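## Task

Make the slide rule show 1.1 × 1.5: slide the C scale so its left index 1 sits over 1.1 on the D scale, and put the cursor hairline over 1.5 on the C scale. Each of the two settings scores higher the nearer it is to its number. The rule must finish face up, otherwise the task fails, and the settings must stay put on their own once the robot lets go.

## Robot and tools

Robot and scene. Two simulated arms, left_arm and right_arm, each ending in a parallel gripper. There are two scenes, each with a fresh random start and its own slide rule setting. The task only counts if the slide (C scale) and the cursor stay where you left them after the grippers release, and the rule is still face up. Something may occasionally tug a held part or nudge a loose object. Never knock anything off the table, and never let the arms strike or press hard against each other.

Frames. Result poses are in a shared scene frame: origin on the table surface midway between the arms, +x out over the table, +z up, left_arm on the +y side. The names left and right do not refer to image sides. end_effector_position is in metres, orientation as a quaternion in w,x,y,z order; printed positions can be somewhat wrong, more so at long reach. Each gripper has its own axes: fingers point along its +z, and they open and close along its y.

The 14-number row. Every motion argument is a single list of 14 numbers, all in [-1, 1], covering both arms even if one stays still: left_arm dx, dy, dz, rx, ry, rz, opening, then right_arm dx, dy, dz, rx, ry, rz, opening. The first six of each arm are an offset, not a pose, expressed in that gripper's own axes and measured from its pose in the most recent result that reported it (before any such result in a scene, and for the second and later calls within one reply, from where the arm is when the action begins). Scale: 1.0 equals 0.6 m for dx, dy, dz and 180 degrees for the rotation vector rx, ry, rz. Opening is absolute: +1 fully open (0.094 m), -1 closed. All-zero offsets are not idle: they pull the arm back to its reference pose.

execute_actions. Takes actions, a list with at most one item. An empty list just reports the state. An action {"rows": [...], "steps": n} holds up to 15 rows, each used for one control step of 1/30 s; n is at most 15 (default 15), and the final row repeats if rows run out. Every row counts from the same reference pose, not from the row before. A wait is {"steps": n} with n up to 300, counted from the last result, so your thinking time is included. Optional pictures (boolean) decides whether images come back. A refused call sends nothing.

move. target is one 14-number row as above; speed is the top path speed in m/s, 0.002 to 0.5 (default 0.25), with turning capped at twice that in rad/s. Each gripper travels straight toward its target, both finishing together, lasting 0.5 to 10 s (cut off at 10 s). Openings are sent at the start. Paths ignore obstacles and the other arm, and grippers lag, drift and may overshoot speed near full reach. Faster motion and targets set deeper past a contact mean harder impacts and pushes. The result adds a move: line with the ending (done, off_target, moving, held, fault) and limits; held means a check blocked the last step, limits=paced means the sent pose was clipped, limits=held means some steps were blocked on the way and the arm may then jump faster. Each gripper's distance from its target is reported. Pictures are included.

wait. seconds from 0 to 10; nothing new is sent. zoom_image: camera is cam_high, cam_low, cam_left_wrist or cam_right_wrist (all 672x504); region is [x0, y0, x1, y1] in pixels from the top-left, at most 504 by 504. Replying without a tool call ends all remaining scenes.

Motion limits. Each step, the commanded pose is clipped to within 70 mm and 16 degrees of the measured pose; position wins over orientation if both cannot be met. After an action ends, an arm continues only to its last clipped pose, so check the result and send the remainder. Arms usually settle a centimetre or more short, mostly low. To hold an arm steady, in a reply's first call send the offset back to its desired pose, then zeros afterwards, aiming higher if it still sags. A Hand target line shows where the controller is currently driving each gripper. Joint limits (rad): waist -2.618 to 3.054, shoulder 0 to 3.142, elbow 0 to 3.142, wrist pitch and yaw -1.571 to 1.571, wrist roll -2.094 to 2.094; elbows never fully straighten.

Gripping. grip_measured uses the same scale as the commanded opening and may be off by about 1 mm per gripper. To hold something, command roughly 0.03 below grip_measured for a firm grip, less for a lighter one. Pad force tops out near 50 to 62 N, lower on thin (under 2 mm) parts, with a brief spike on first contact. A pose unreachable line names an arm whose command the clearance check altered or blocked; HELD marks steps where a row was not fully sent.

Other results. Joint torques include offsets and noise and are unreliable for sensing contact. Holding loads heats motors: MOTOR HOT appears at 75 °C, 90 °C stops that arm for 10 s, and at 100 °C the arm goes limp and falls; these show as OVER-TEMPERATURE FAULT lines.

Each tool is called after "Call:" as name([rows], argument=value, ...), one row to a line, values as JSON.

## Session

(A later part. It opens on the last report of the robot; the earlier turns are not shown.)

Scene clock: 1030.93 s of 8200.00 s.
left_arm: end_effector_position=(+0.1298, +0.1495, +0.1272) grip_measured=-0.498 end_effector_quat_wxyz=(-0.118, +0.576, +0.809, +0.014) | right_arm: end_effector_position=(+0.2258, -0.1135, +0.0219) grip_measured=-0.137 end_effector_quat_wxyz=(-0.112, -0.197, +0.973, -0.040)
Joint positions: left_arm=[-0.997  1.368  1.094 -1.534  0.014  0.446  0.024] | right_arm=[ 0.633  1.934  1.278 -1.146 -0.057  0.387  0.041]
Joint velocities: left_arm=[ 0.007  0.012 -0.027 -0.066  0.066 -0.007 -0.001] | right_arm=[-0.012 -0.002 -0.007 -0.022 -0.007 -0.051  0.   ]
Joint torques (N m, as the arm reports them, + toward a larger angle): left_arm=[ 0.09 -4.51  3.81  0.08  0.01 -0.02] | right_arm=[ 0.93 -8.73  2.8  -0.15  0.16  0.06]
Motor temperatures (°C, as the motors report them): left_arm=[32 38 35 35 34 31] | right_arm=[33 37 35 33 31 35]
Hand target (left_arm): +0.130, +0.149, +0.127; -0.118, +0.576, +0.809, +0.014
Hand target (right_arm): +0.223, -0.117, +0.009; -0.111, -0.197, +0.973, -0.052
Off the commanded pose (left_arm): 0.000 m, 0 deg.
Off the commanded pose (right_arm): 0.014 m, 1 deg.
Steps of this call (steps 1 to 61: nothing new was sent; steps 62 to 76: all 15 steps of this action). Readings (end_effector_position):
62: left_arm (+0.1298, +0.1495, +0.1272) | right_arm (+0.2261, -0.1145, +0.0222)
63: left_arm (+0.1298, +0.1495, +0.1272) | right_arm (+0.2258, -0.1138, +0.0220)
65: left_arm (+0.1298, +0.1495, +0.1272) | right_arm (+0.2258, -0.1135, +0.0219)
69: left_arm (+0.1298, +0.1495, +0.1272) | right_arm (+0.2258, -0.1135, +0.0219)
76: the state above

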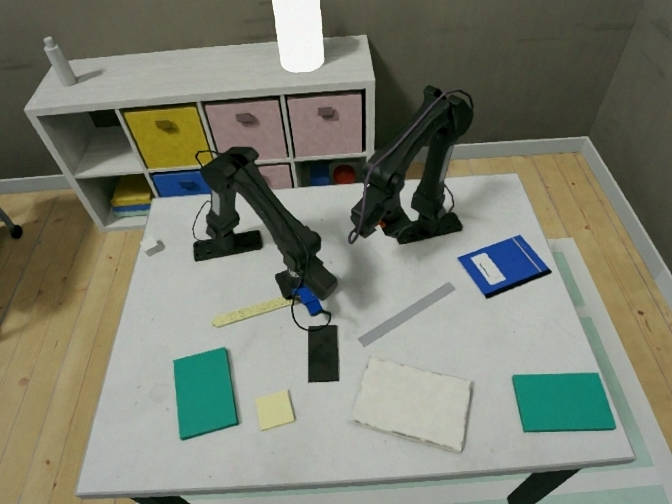

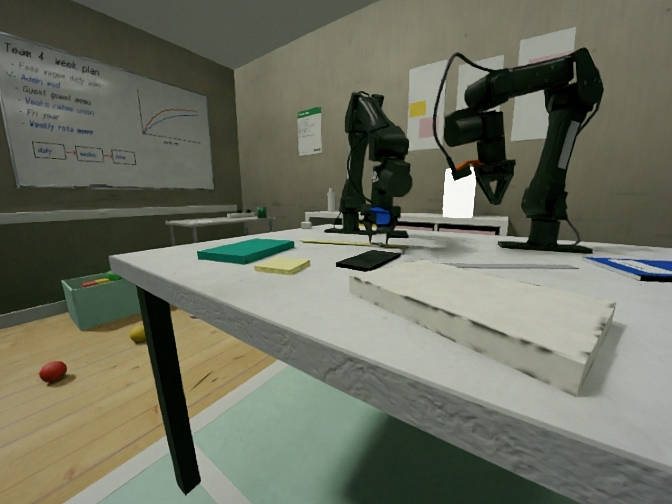

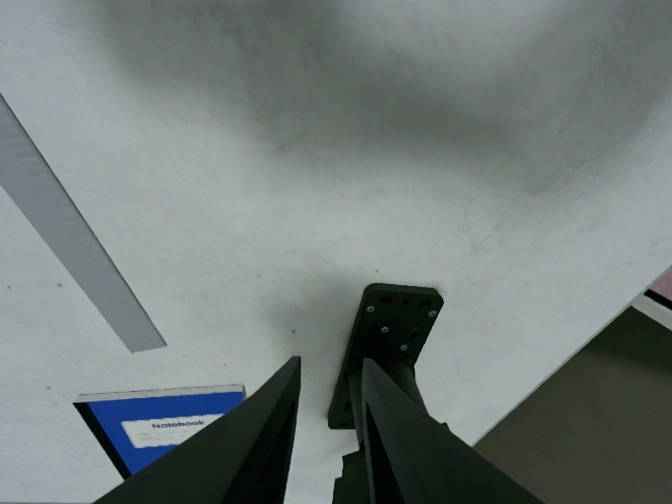

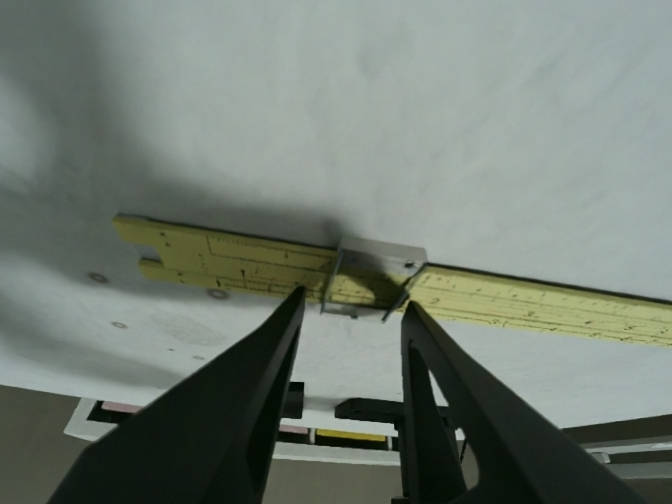

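Call:
execute_actions([
  {"rows":[[0,0,0,0,0,0,-0.5,0,0,0.024,0.006,0,0,-0.19]],"steps":15},
])

Call:
zoom_image(camera="cam_right_wrist", region=[290,220,440,340])

Scene clock: 1032.83 s of 8200.00 s.
left_arm: end_effector_position=(+0.1298, +0.1495, +0.1272) grip_measured=-0.498 end_effector_quat_wxyz=(-0.118, +0.576, +0.809, +0.014) | right_arm: end_effector_position=(+0.2253, -0.1124, +0.0218) grip_measured=-0.187 end_effector_quat_wxyz=(-0.112, -0.198, +0.973, -0.039)
Joint positions: left_arm=[-0.997  1.368  1.094 -1.534  0.014  0.446  0.024] | right_arm=[ 0.635  1.934  1.278 -1.144 -0.06   0.387  0.038]
Joint velocities: left_arm=[ 0.017 -0.002 -0.007 -0.022  0.007 -0.051 -0.001] | right_arm=[-0.002  0.002  0.002 -0.051  0.022 -0.051 -0.001]
Joint torques (N m, as the arm reports them, + toward a larger angle): left_arm=[ 0.13 -4.49  3.68  0.08  0.   -0.02] | right_arm=[ 1.08 -8.47  3.01 -0.14  0.13  0.08]
Motor temperatures (°C, as the motors report them): left_arm=[32 38 35 35 34 31] | right_arm=[33 37 35 33 31 35]
Hand target (left_arm): +0.130, +0.149, +0.127; -0.118, +0.576, +0.809, +0.014
Hand target (right_arm): +0.223, -0.116, +0.008; -0.111, -0.198, +0.973, -0.050
Off the commanded pose (left_arm): 0.000 m, 0 deg.
Off the commanded pose (right_arm): 0.014 m, 1 deg.
Steps of this call (steps 1 to 42: nothing new was sent; steps 43 to 57: all 15 steps of this action). Readings (end_effector_position):
43: left_arm (+0.1298, +0.1495, +0.1272) | right_arm (+0.2256, -0.1131, +0.0219)
44: left_arm (+0.1298, +0.1495, +0.1272) | right_arm (+0.2254, -0.1126, +0.0219)
46: left_arm (+0.1298, +0.1495, +0.1272) | right_arm (+0.2253, -0.1124, +0.0218)
50: left_arm (+0.1298, +0.1495, +0.1272) | right_arm (+0.2253, -0.1124, +0.0218)
57: the state above

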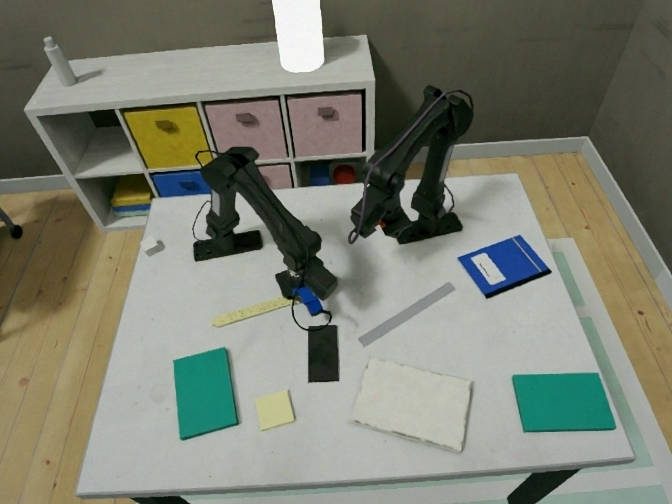

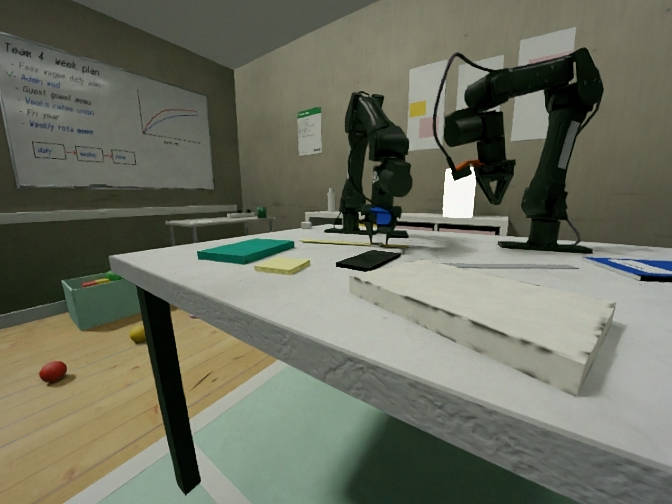

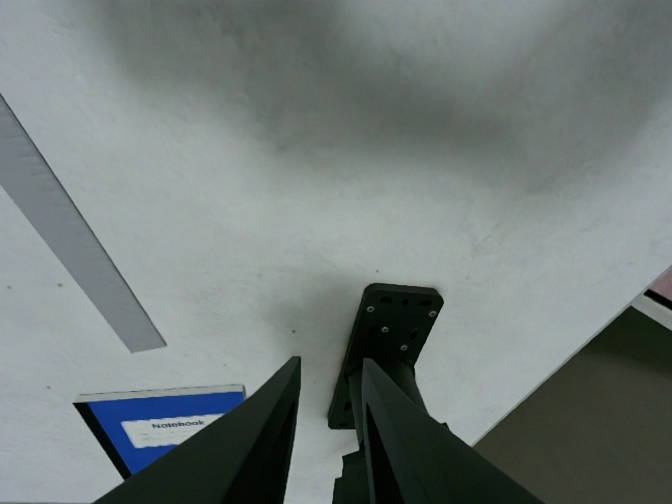

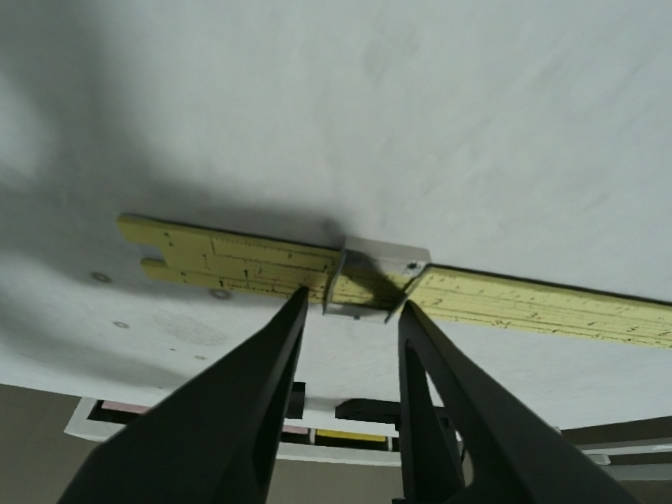

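Region (290, 220, 440, 340) of cam_right_wrist's 672x504 image, scaled by 3.360, with more detail than that image has; it fills the top 403 rows of this view, and the rest is white.

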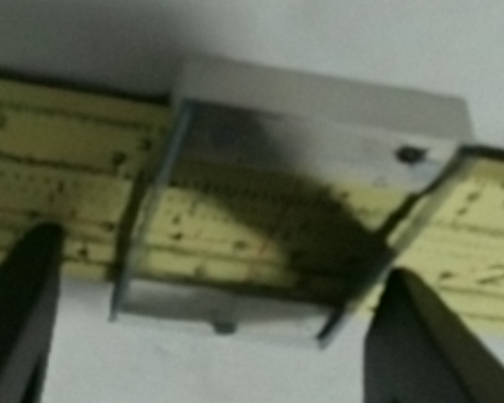

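Call:
execute_actions([
  {"rows":[[0,0,0,0,0,0,-0.5,0,0,0.024,0.006,0,0,-0.22]],"steps":15},
])

Call:
zoom_image(camera="cam_right_wrist", region=[310,240,430,330])

Scene clock: 1035.73 s of 8200.00 s.
left_arm: end_effector_position=(+0.1298, +0.1495, +0.1272) grip_measured=-0.498 end_effector_quat_wxyz=(-0.118, +0.576, +0.809, +0.014) | right_arm: end_effector_position=(+0.2252, -0.1121, +0.0218) grip_measured=-0.217 end_effector_quat_wxyz=(-0.112, -0.198, +0.973, -0.038)
Joint positions: left_arm=[-0.997  1.368  1.094 -1.534  0.014  0.446  0.024] | right_arm=[ 0.635  1.934  1.278 -1.143 -0.061  0.387  0.037]
Joint velocities: left_arm=[-0.017  0.007  0.007 -0.022 -0.022  0.007 -0.002] | right_arm=[-0.017 -0.002 -0.007 -0.051  0.022 -0.051  0.001]
Joint torques (N m, as the arm reports them, + toward a larger angle): left_arm=[ 0.03 -4.49  3.73  0.11  0.03 -0.02] | right_arm=[ 0.85 -8.49  2.88 -0.06  0.18  0.08]
Motor temperatures (°C, as the motors report them): left_arm=[32 38 35 35 34 31] | right_arm=[33 37 35 33 31 35]
Hand target (left_arm): +0.130, +0.149, +0.127; -0.118, +0.576, +0.809, +0.014
Hand target (right_arm): +0.222, -0.115, +0.008; -0.111, -0.199, +0.973, -0.048
Off the commanded pose (left_arm): 0.000 m, 0 deg.
Off the commanded pose (right_arm): 0.014 m, 1 deg.
Steps of this call (steps 1 to 72: nothing new was sent; steps 73 to 87: all 15 steps of this action). Readings (end_effector_position):
73: left_arm (+0.1298, +0.1495, +0.1272) | right_arm (+0.2253, -0.1122, +0.0218)
74: left_arm (+0.1298, +0.1495, +0.1272) | right_arm (+0.2252, -0.1121, +0.0218)
76: left_arm (+0.1298, +0.1495, +0.1272) | right_arm (+0.2252, -0.1121, +0.0218)
80: left_arm (+0.1298, +0.1495, +0.1272) | right_arm (+0.2252, -0.1121, +0.0218)
87: the state above

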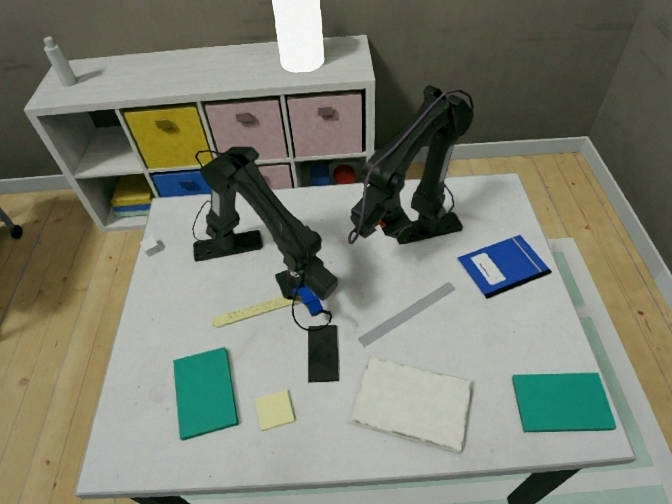

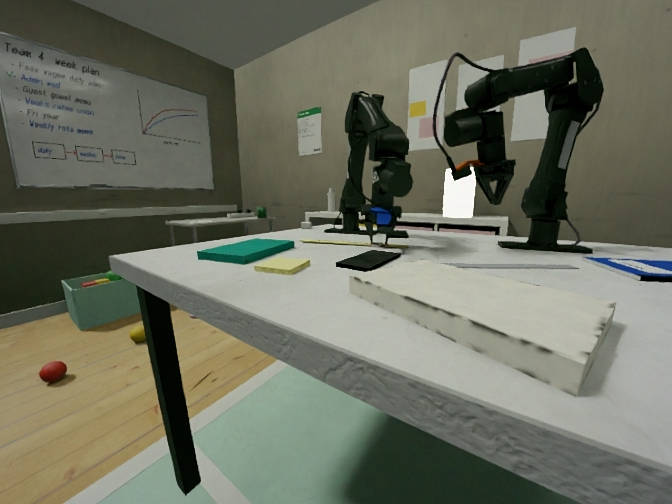

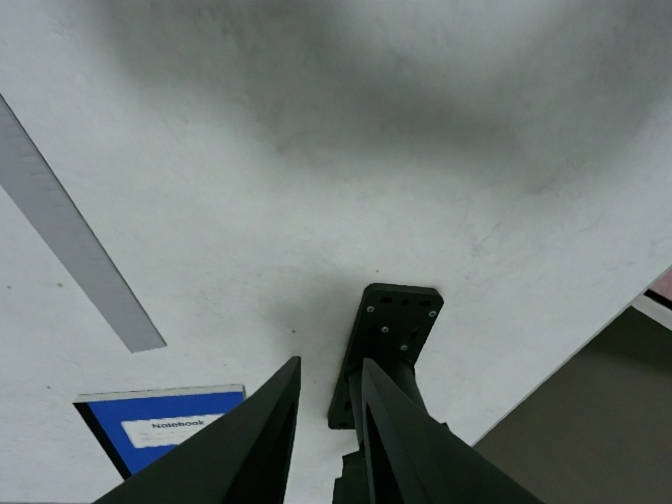

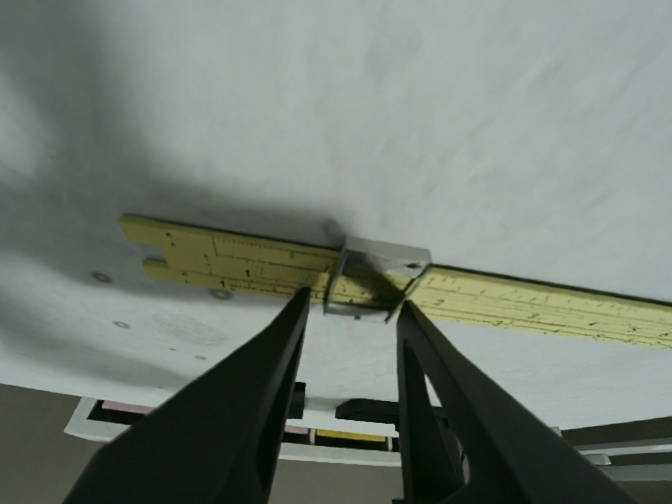

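Region (310, 240, 430, 330) of cam_right_wrist's 672x504 image, scaled by 4.200, with more detail than that image has; it fills the top 378 rows of this view, and the rest is white.

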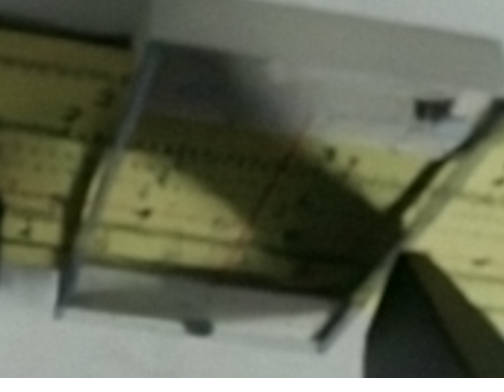

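Call:
execute_actions([
  {"rows":[[0,0,0,0,0,0,-0.5,0,0,0.024,0.006,0,0,-0.25]],"steps":15},
])

Call:
zoom_image(camera="cam_right_wrist", region=[310,240,430,330])

Scene clock: 1038.90 s of 8200.00 s.
left_arm: end_effector_position=(+0.1298, +0.1495, +0.1272) grip_measured=-0.498 end_effector_quat_wxyz=(-0.118, +0.576, +0.809, +0.014) | right_arm: end_effector_position=(+0.2256, -0.1125, +0.0218) grip_measured=-0.247 end_effector_quat_wxyz=(-0.111, -0.198, +0.973, -0.039)
Joint positions: left_arm=[-0.997  1.368  1.094 -1.534  0.014  0.446  0.024] | right_arm=[ 0.635  1.934  1.278 -1.143 -0.059  0.387  0.035]
Joint velocities: left_arm=[-0.002  0.002  0.012 -0.066  0.007 -0.007  0.001] | right_arm=[-0.017 -0.007  0.017  0.051 -0.022  0.022  0.   ]
Joint torques (N m, as the arm reports them, + toward a larger angle): left_arm=[ 0.01 -4.38  3.57  0.07  0.05 -0.01] | right_arm=[ 1.   -8.51  2.7  -0.13  0.16  0.09]
Motor temperatures (°C, as the motors report them): left_arm=[32 38 35 35 34 31] | right_arm=[33 37 35 33 31 35]
Hand target (left_arm): +0.130, +0.149, +0.127; -0.118, +0.576, +0.809, +0.014
Hand target (right_arm): +0.222, -0.114, +0.008; -0.110, -0.199, +0.973, -0.047
Off the commanded pose (left_arm): 0.000 m, 0 deg.
Off the commanded pose (right_arm): 0.014 m, 1 deg.
Steps of this call (steps 1 to 80: nothing new was sent; steps 81 to 95: all 15 steps of this action). Readings (end_effector_position):
81: left_arm (+0.1298, +0.1495, +0.1272) | right_arm (+0.2254, -0.1123, +0.0218)
82: left_arm (+0.1298, +0.1495, +0.1272) | right_arm (+0.2255, -0.1124, +0.0218)
84: left_arm (+0.1298, +0.1495, +0.1272) | right_arm (+0.2256, -0.1125, +0.0218)
88: left_arm (+0.1298, +0.1495, +0.1272) | right_arm (+0.2256, -0.1125, +0.0218)
95: the state above

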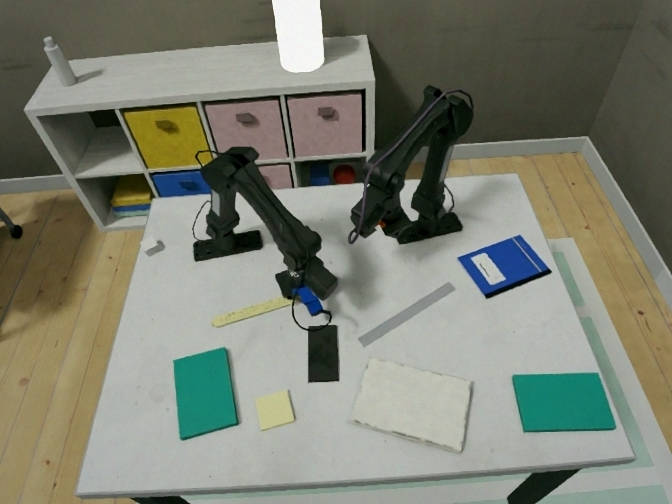

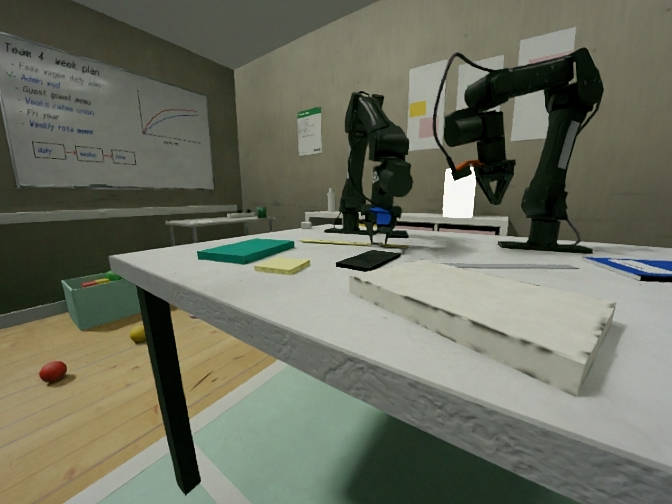

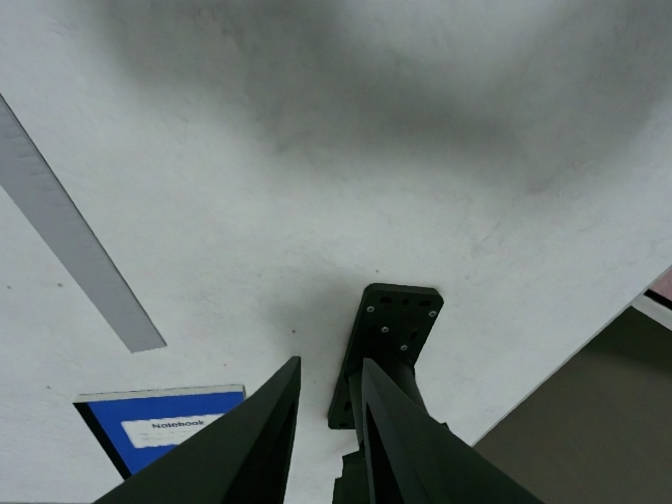

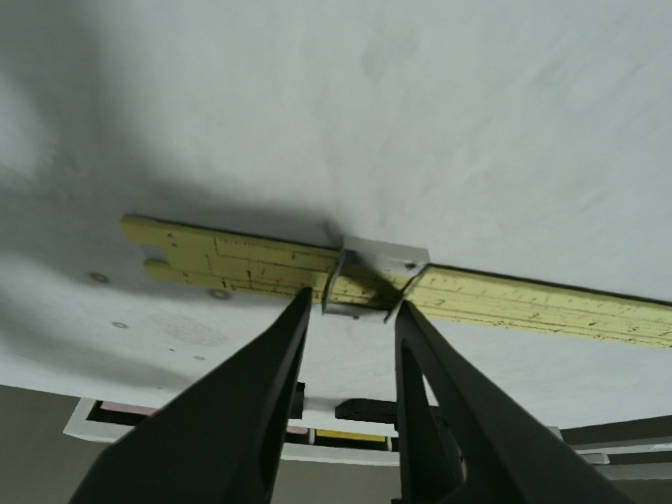

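Region (310, 240, 430, 330) of cam_right_wrist's 672x504 image, scaled by 4.200, with more detail than that image has; it fills the top 378 rows of this view, and the rest is white.

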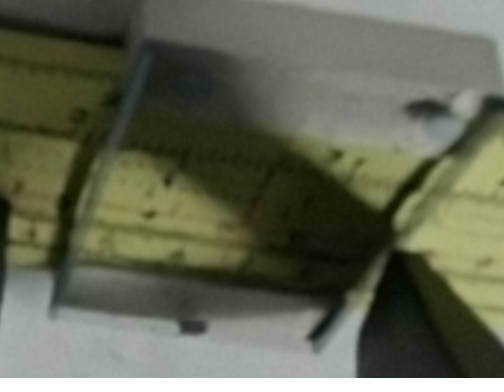

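Call:
execute_actions([
  {"rows":[[0,0,0,0,0,0,-0.5,0,0,0.024,0.006,0,0,-0.27]],"steps":15},
])

Call:
zoom_image(camera="cam_right_wrist", region=[330,260,410,320])

Scene clock: 1041.47 s of 8200.00 s.
left_arm: end_effector_position=(+0.1298, +0.1495, +0.1272) grip_measured=-0.498 end_effector_quat_wxyz=(-0.118, +0.576, +0.809, +0.014) | right_arm: end_effector_position=(+0.2258, -0.1128, +0.0218) grip_measured=-0.267 end_effector_quat_wxyz=(-0.110, -0.198, +0.973, -0.040)
Joint positions: left_arm=[-0.997  1.368  1.094 -1.534  0.014  0.446  0.024] | right_arm=[ 0.635  1.934  1.278 -1.143 -0.056  0.387  0.034]
Joint velocities: left_arm=[-0.017 -0.007  0.017  0.007  0.007  0.051 -0.001] | right_arm=[-0.017 -0.002  0.007  0.007 -0.081 -0.051  0.   ]
Joint torques (N m, as the arm reports them, + toward a larger angle): left_arm=[ 0.03 -4.46  3.72  0.07  0.01  0.01] | right_arm=[ 0.96 -8.39  2.83 -0.1   0.13  0.07]
Motor temperatures (°C, as the motors report them): left_arm=[32 38 35 35 34 31] | right_arm=[33 37 35 33 31 35]
Hand target (left_arm): +0.130, +0.149, +0.127; -0.118, +0.576, +0.809, +0.014
Hand target (right_arm): +0.223, -0.115, +0.008; -0.110, -0.199, +0.973, -0.049
Off the commanded pose (left_arm): 0.000 m, 0 deg.
Off the commanded pose (right_arm): 0.014 m, 1 deg.
Steps of this call (steps 1 to 62: nothing new was sent; steps 63 to 77: all 15 steps of this action). Readings (end_effector_position):
63: left_arm (+0.1298, +0.1495, +0.1272) | right_arm (+0.2257, -0.1126, +0.0218)
64: left_arm (+0.1298, +0.1495, +0.1272) | right_arm (+0.2258, -0.1128, +0.0218)
66: left_arm (+0.1298, +0.1495, +0.1272) | right_arm (+0.2258, -0.1128, +0.0218)
70: left_arm (+0.1298, +0.1495, +0.1272) | right_arm (+0.2258, -0.1128, +0.0218)
77: the state above

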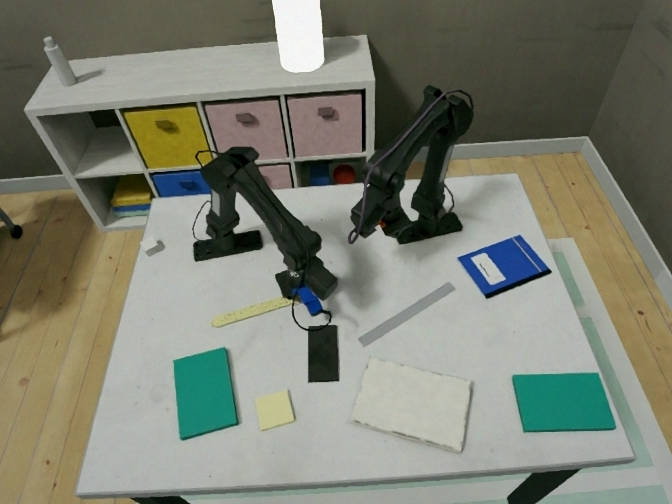

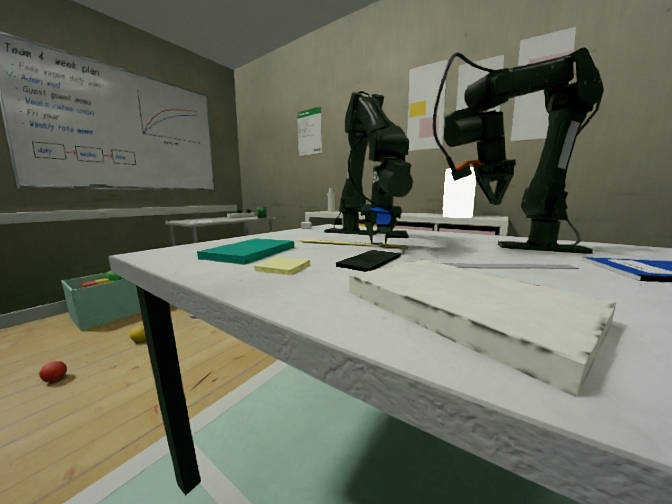

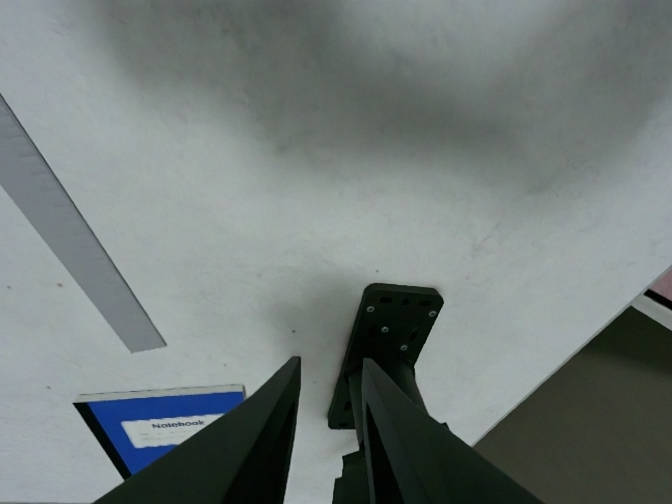

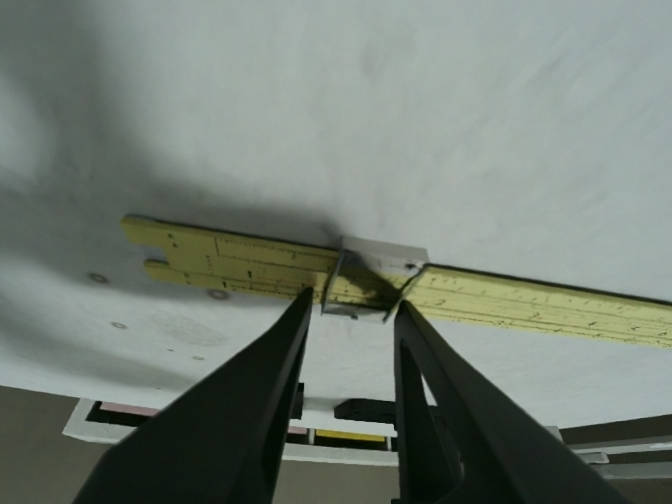

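Region (330, 260, 410, 320) of cam_right_wrist's 672x504 image, scaled by 6.300, with more detail than that image has; it fills the top 378 rows of this view, and the rest is white.

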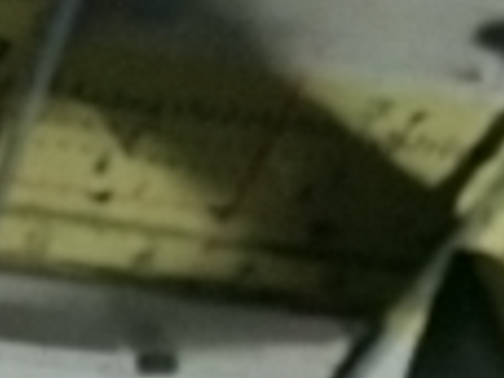

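Call:
move(target=[0,0,0,0,0,0,-0.5, 0,0,-0.055,0,0,0,-0.26], speed=0.03)

Call:
zoom_image(camera="cam_right_wrist", region=[220,180,440,310])

Scene clock: 1047.57 s of 8200.00 s.
left_arm: end_effector_position=(+0.1298, +0.1495, +0.1272) grip_measured=-0.498 end_effector_quat_wxyz=(-0.118, +0.576, +0.809, +0.014) | right_arm: end_effector_position=(+0.2273, -0.1113, +0.0432) grip_measured=-0.262 end_effector_quat_wxyz=(-0.120, -0.197, +0.972, -0.047)
Joint positions: left_arm=[-0.997  1.368  1.094 -1.534  0.014  0.446  0.024] | right_arm=[ 0.635  1.934  1.363 -1.252 -0.056  0.387  0.035]
Joint velocities: left_arm=[-0.012  0.002  0.002 -0.037  0.066 -0.022 -0.   ] | right_arm=[-0.007 -0.002 -0.017  0.022  0.022 -0.037 -0.   ]
Joint torques (N m, as the arm reports them, + toward a larger angle): left_arm=[ 0.07 -4.5   3.65  0.1   0.04 -0.01] | right_arm=[ -0.44 -11.82   9.46  -0.71  -0.05   0.02]
Motor temperatures (°C, as the motors report them): left_arm=[32 38 35 35 34 31] | right_arm=[33 38 35 33 31 35]
Hand target (left_arm): +0.130, +0.149, +0.127; -0.118, +0.576, +0.809, +0.014
Hand target (right_arm): +0.232, -0.109, +0.054; -0.110, -0.198, +0.973, -0.040
Off the commanded pose (left_arm): 0.000 m, 0 deg.
Off the commanded pose (right_arm): 0.012 m, 1 deg.
After step 90, 1.60 s passed at rest.
move: off_target (right_arm)

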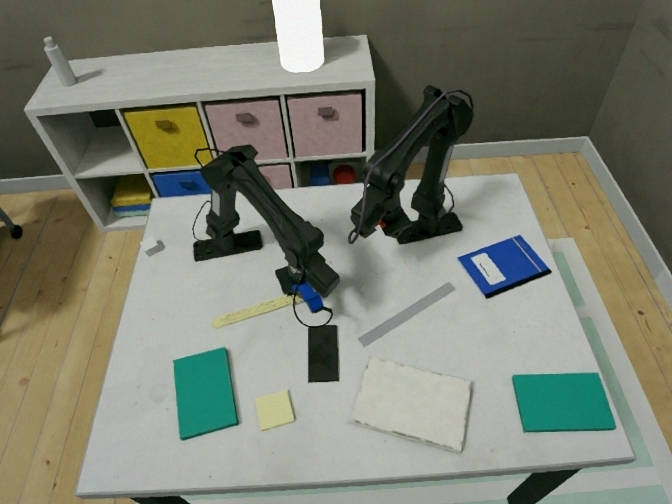

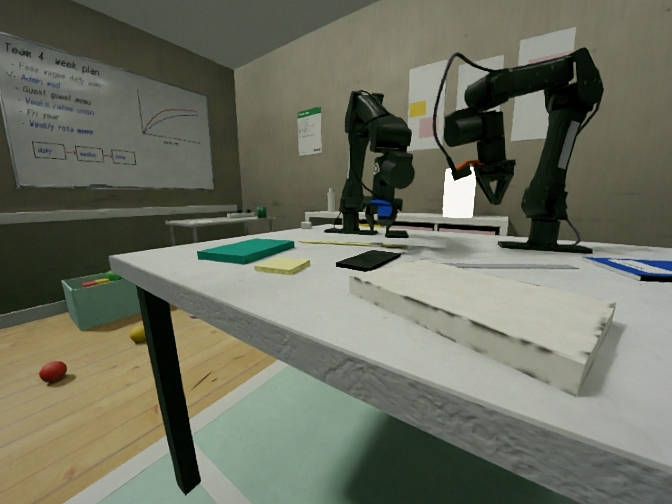

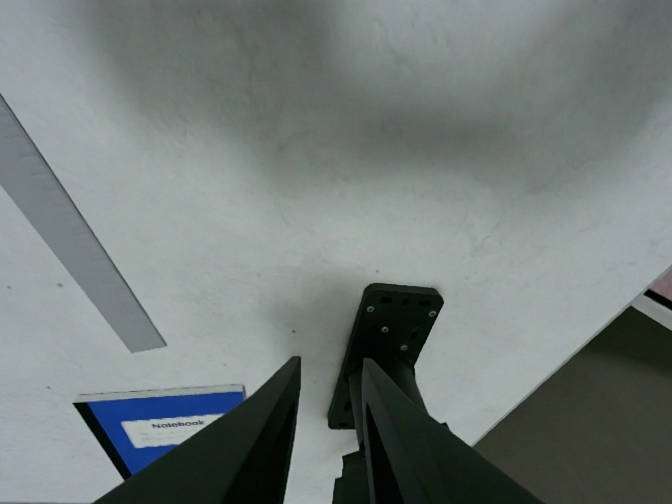

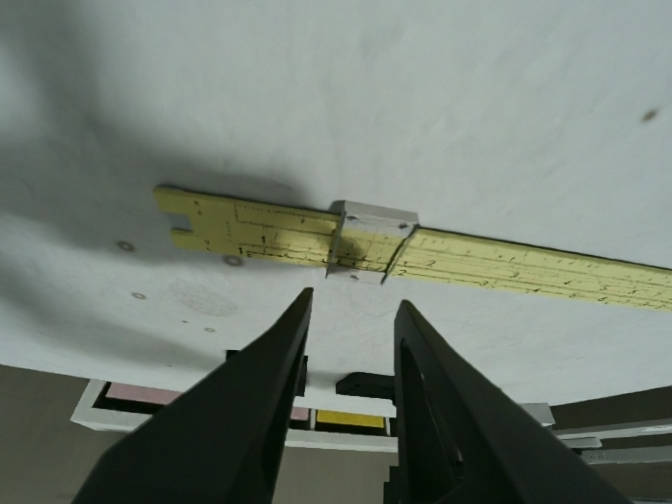

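Region (220, 180, 440, 310) of cam_right_wrist's 672x504 image, scaled by 2.291, with more detail than that image has; it fills the top 298 rows of this view, and the rest is white.

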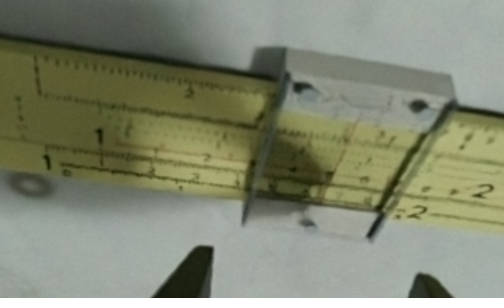

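Call:
move(target=[0,0,0,0,0,0,-0.5, 0.0,-0.004,0.0,0,0,0.06,-0.1], speed=0.05)

Call:
zoom_image(camera="cam_right_wrist", region=[220,160,440,290])

Scene clock: 1051.87 s of 8200.00 s.
left_arm: end_effector_position=(+0.1298, +0.1495, +0.1272) grip_measured=-0.498 end_effector_quat_wxyz=(-0.118, +0.576, +0.809, +0.014) | right_arm: end_effector_position=(+0.2270, -0.1116, +0.0432) grip_measured=-0.103 end_effector_quat_wxyz=(-0.116, -0.115, +0.985, -0.057)
Joint positions: left_arm=[-0.997  1.368  1.094 -1.534  0.014  0.446  0.024] | right_arm=[ 0.635  1.934  1.363 -1.254 -0.056  0.556  0.042]
Joint velocities: left_arm=[ 0.007 -0.007 -0.007  0.081  0.022 -0.022 -0.   ] | right_arm=[ 0.012 -0.012  0.022 -0.022  0.007  0.022  0.001]
Joint torques (N m, as the arm reports them, + toward a larger angle): left_arm=[ 0.03 -4.53  3.66  0.06  0.04 -0.04] | right_arm=[ -0.48 -10.59   5.92  -0.57   0.01   0.11]
Motor temperatures (°C, as the motors report them): left_arm=[32 38 35 35 34 31] | right_arm=[33 38 35 33 31 35]
Hand target (left_arm): +0.130, +0.149, +0.127; -0.118, +0.576, +0.809, +0.014
Hand target (right_arm): +0.228, -0.114, +0.043; -0.115, -0.105, +0.986, -0.058
Off the commanded pose (left_arm): 0.000 m, 0 deg.
Off the commanded pose (right_arm): 0.002 m, 1 deg.
move: done

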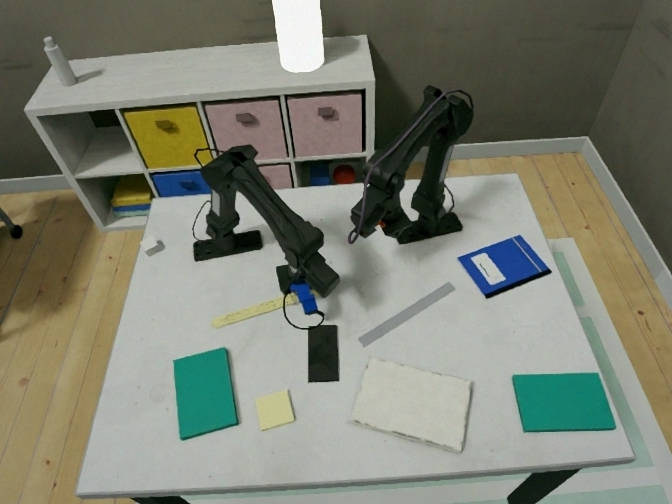

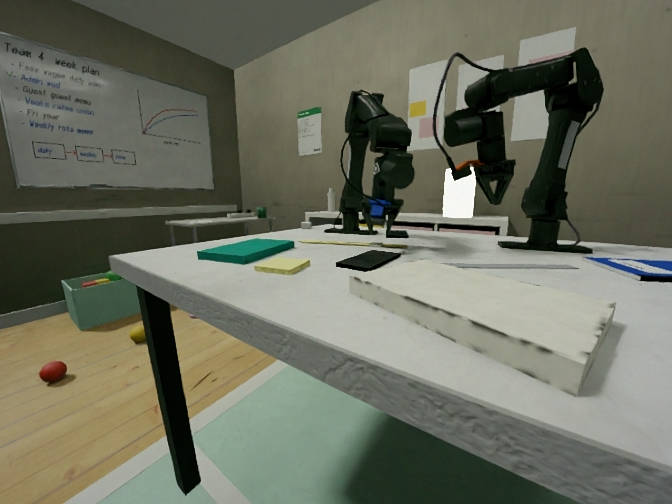

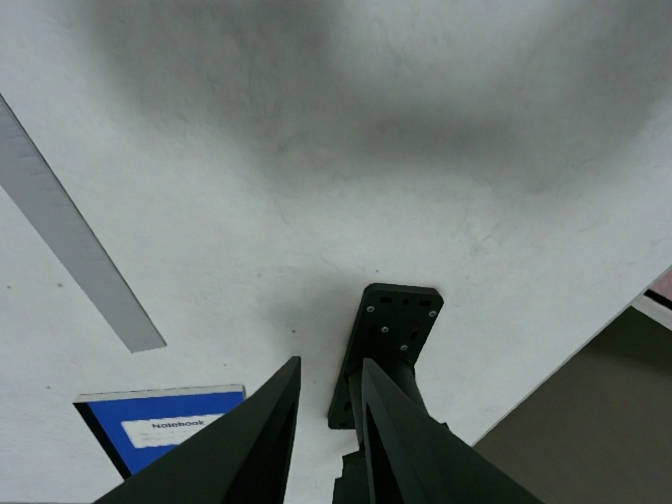

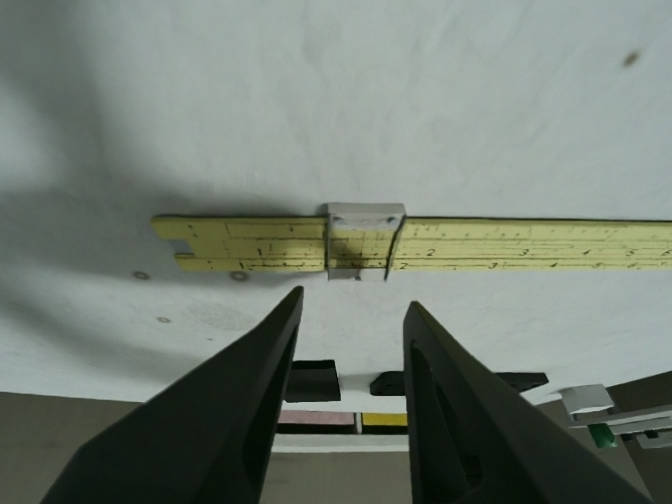

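Region (220, 160, 440, 290) of cam_right_wrist's 672x504 image, scaled by 2.291, with more detail than that image has; it fills the top 298 rows of this view, and the rest is white.

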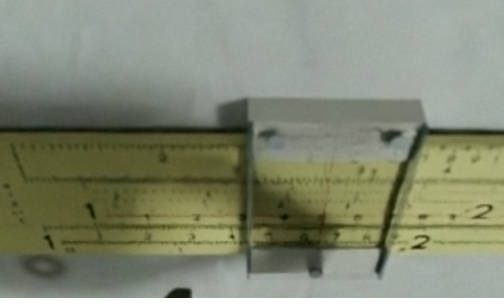

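Call:
zoom_image(camera="cam_right_wrist", region=[325,215,405,275])

Call:
zoom_image(camera="cam_right_wrist", region=[230,230,330,280])

Region (325, 215, 405, 275) of cam_right_wrist's 672x504 image, scaled by 6.300, with more detail than that image has; it fills the top 378 rows of this view, and the rest is white.

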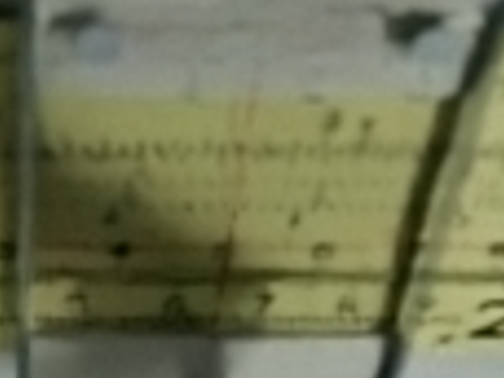

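Region (230, 230, 330, 280) of cam_right_wrist's 672x504 image, scaled by 5.040, with more detail than that image has.

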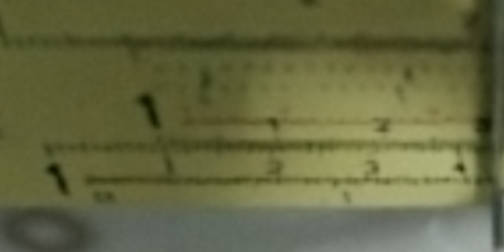

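Call:
move(target=[0,0,0,0,0,0,-0.5, -0.008,0.052,0.012,0,0,0,-0.1], speed=0.05)

Call:
zoom_image(camera="cam_right_wrist", region=[270,200,410,300])

Scene clock: 1061.63 s of 8200.00 s.
left_arm: end_effector_position=(+0.1298, +0.1495, +0.1272) grip_measured=-0.498 end_effector_quat_wxyz=(-0.118, +0.576, +0.809, +0.014) | right_arm: end_effector_position=(+0.2168, -0.0928, +0.0297) grip_measured=-0.103 end_effector_quat_wxyz=(-0.130, -0.117, +0.982, -0.070)
Joint positions: left_arm=[-0.997  1.368  1.094 -1.534  0.014  0.446  0.024] | right_arm=[ 0.696  2.01   1.405 -1.253 -0.07   0.608  0.042]
Joint velocities: left_arm=[ 0.012  0.002  0.002  0.022 -0.022 -0.022  0.   ] | right_arm=[ 0.022 -0.022  0.007 -0.037 -0.066  0.051 -0.   ]
Joint torques (N m, as the arm reports them, + toward a larger angle): left_arm=[ 0.05 -4.58  3.76  0.07  0.02 -0.02] | right_arm=[  0.86 -10.18   9.19  -0.49  -0.06   0.07]
Motor temperatures (°C, as the motors report them): left_arm=[32 38 35 35 34 31] | right_arm=[33 38 35 33 31 35]
Hand target (left_arm): +0.130, +0.149, +0.127; -0.118, +0.576, +0.809, +0.014
Hand target (right_arm): +0.222, -0.082, +0.032; -0.117, -0.115, +0.985, -0.057
Off the commanded pose (left_arm): 0.000 m, 0 deg.
Off the commanded pose (right_arm): 0.013 m, 2 deg.
After step 90, 5.80 s passed at rest.
move: off_target (right_arm)

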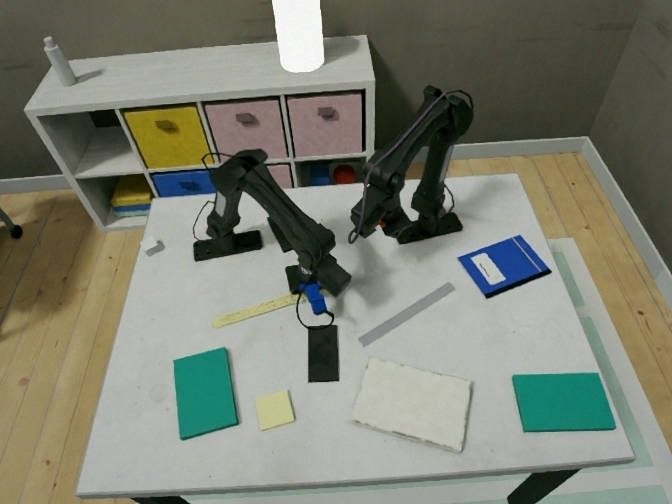

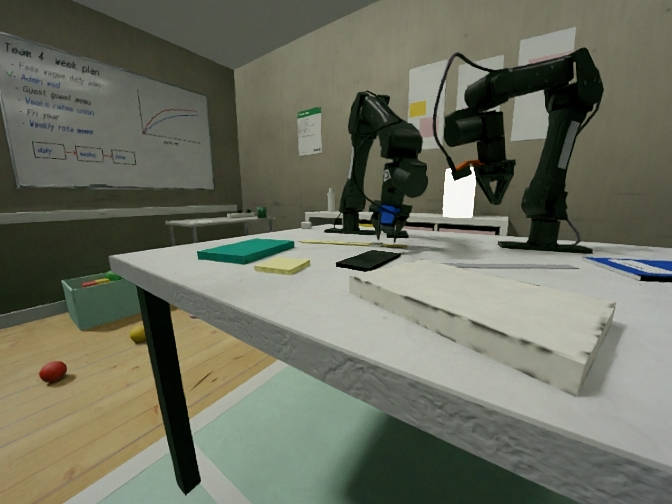

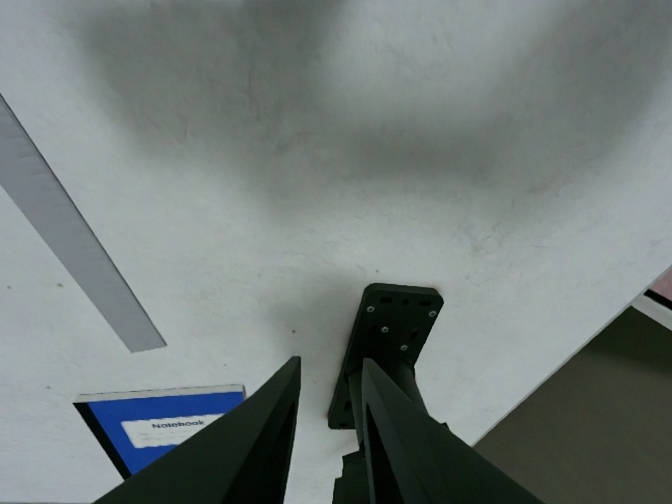

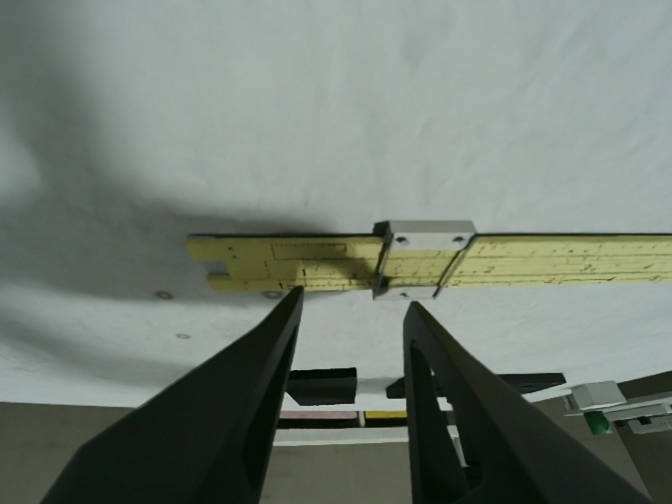

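Region (270, 200, 410, 300) of cam_right_wrist's 672x504 image, scaled by 3.600, with more detail than that image has; it fills the top 360 rows of this view, and the rest is white.

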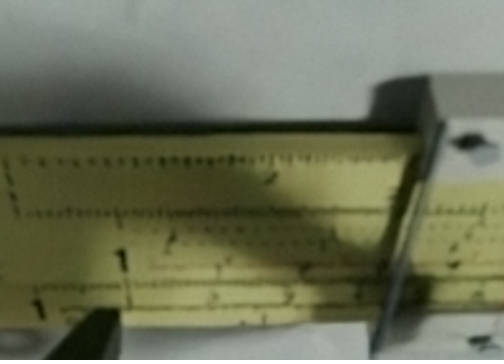

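Call:
zoom_image(camera="cam_right_wrist", region=[275,262,335,297])

Region (275, 262, 335, 297) of cam_right_wrist's 672x504 image, scaled by 8.400, with more detail than that image has; it fills the top 294 rows of this view, and the rest is white.

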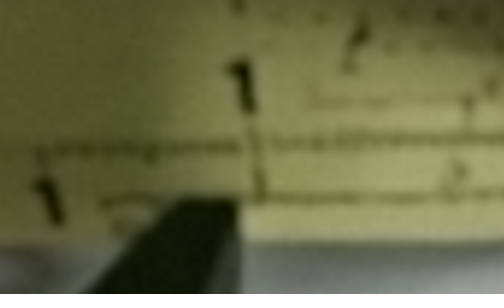

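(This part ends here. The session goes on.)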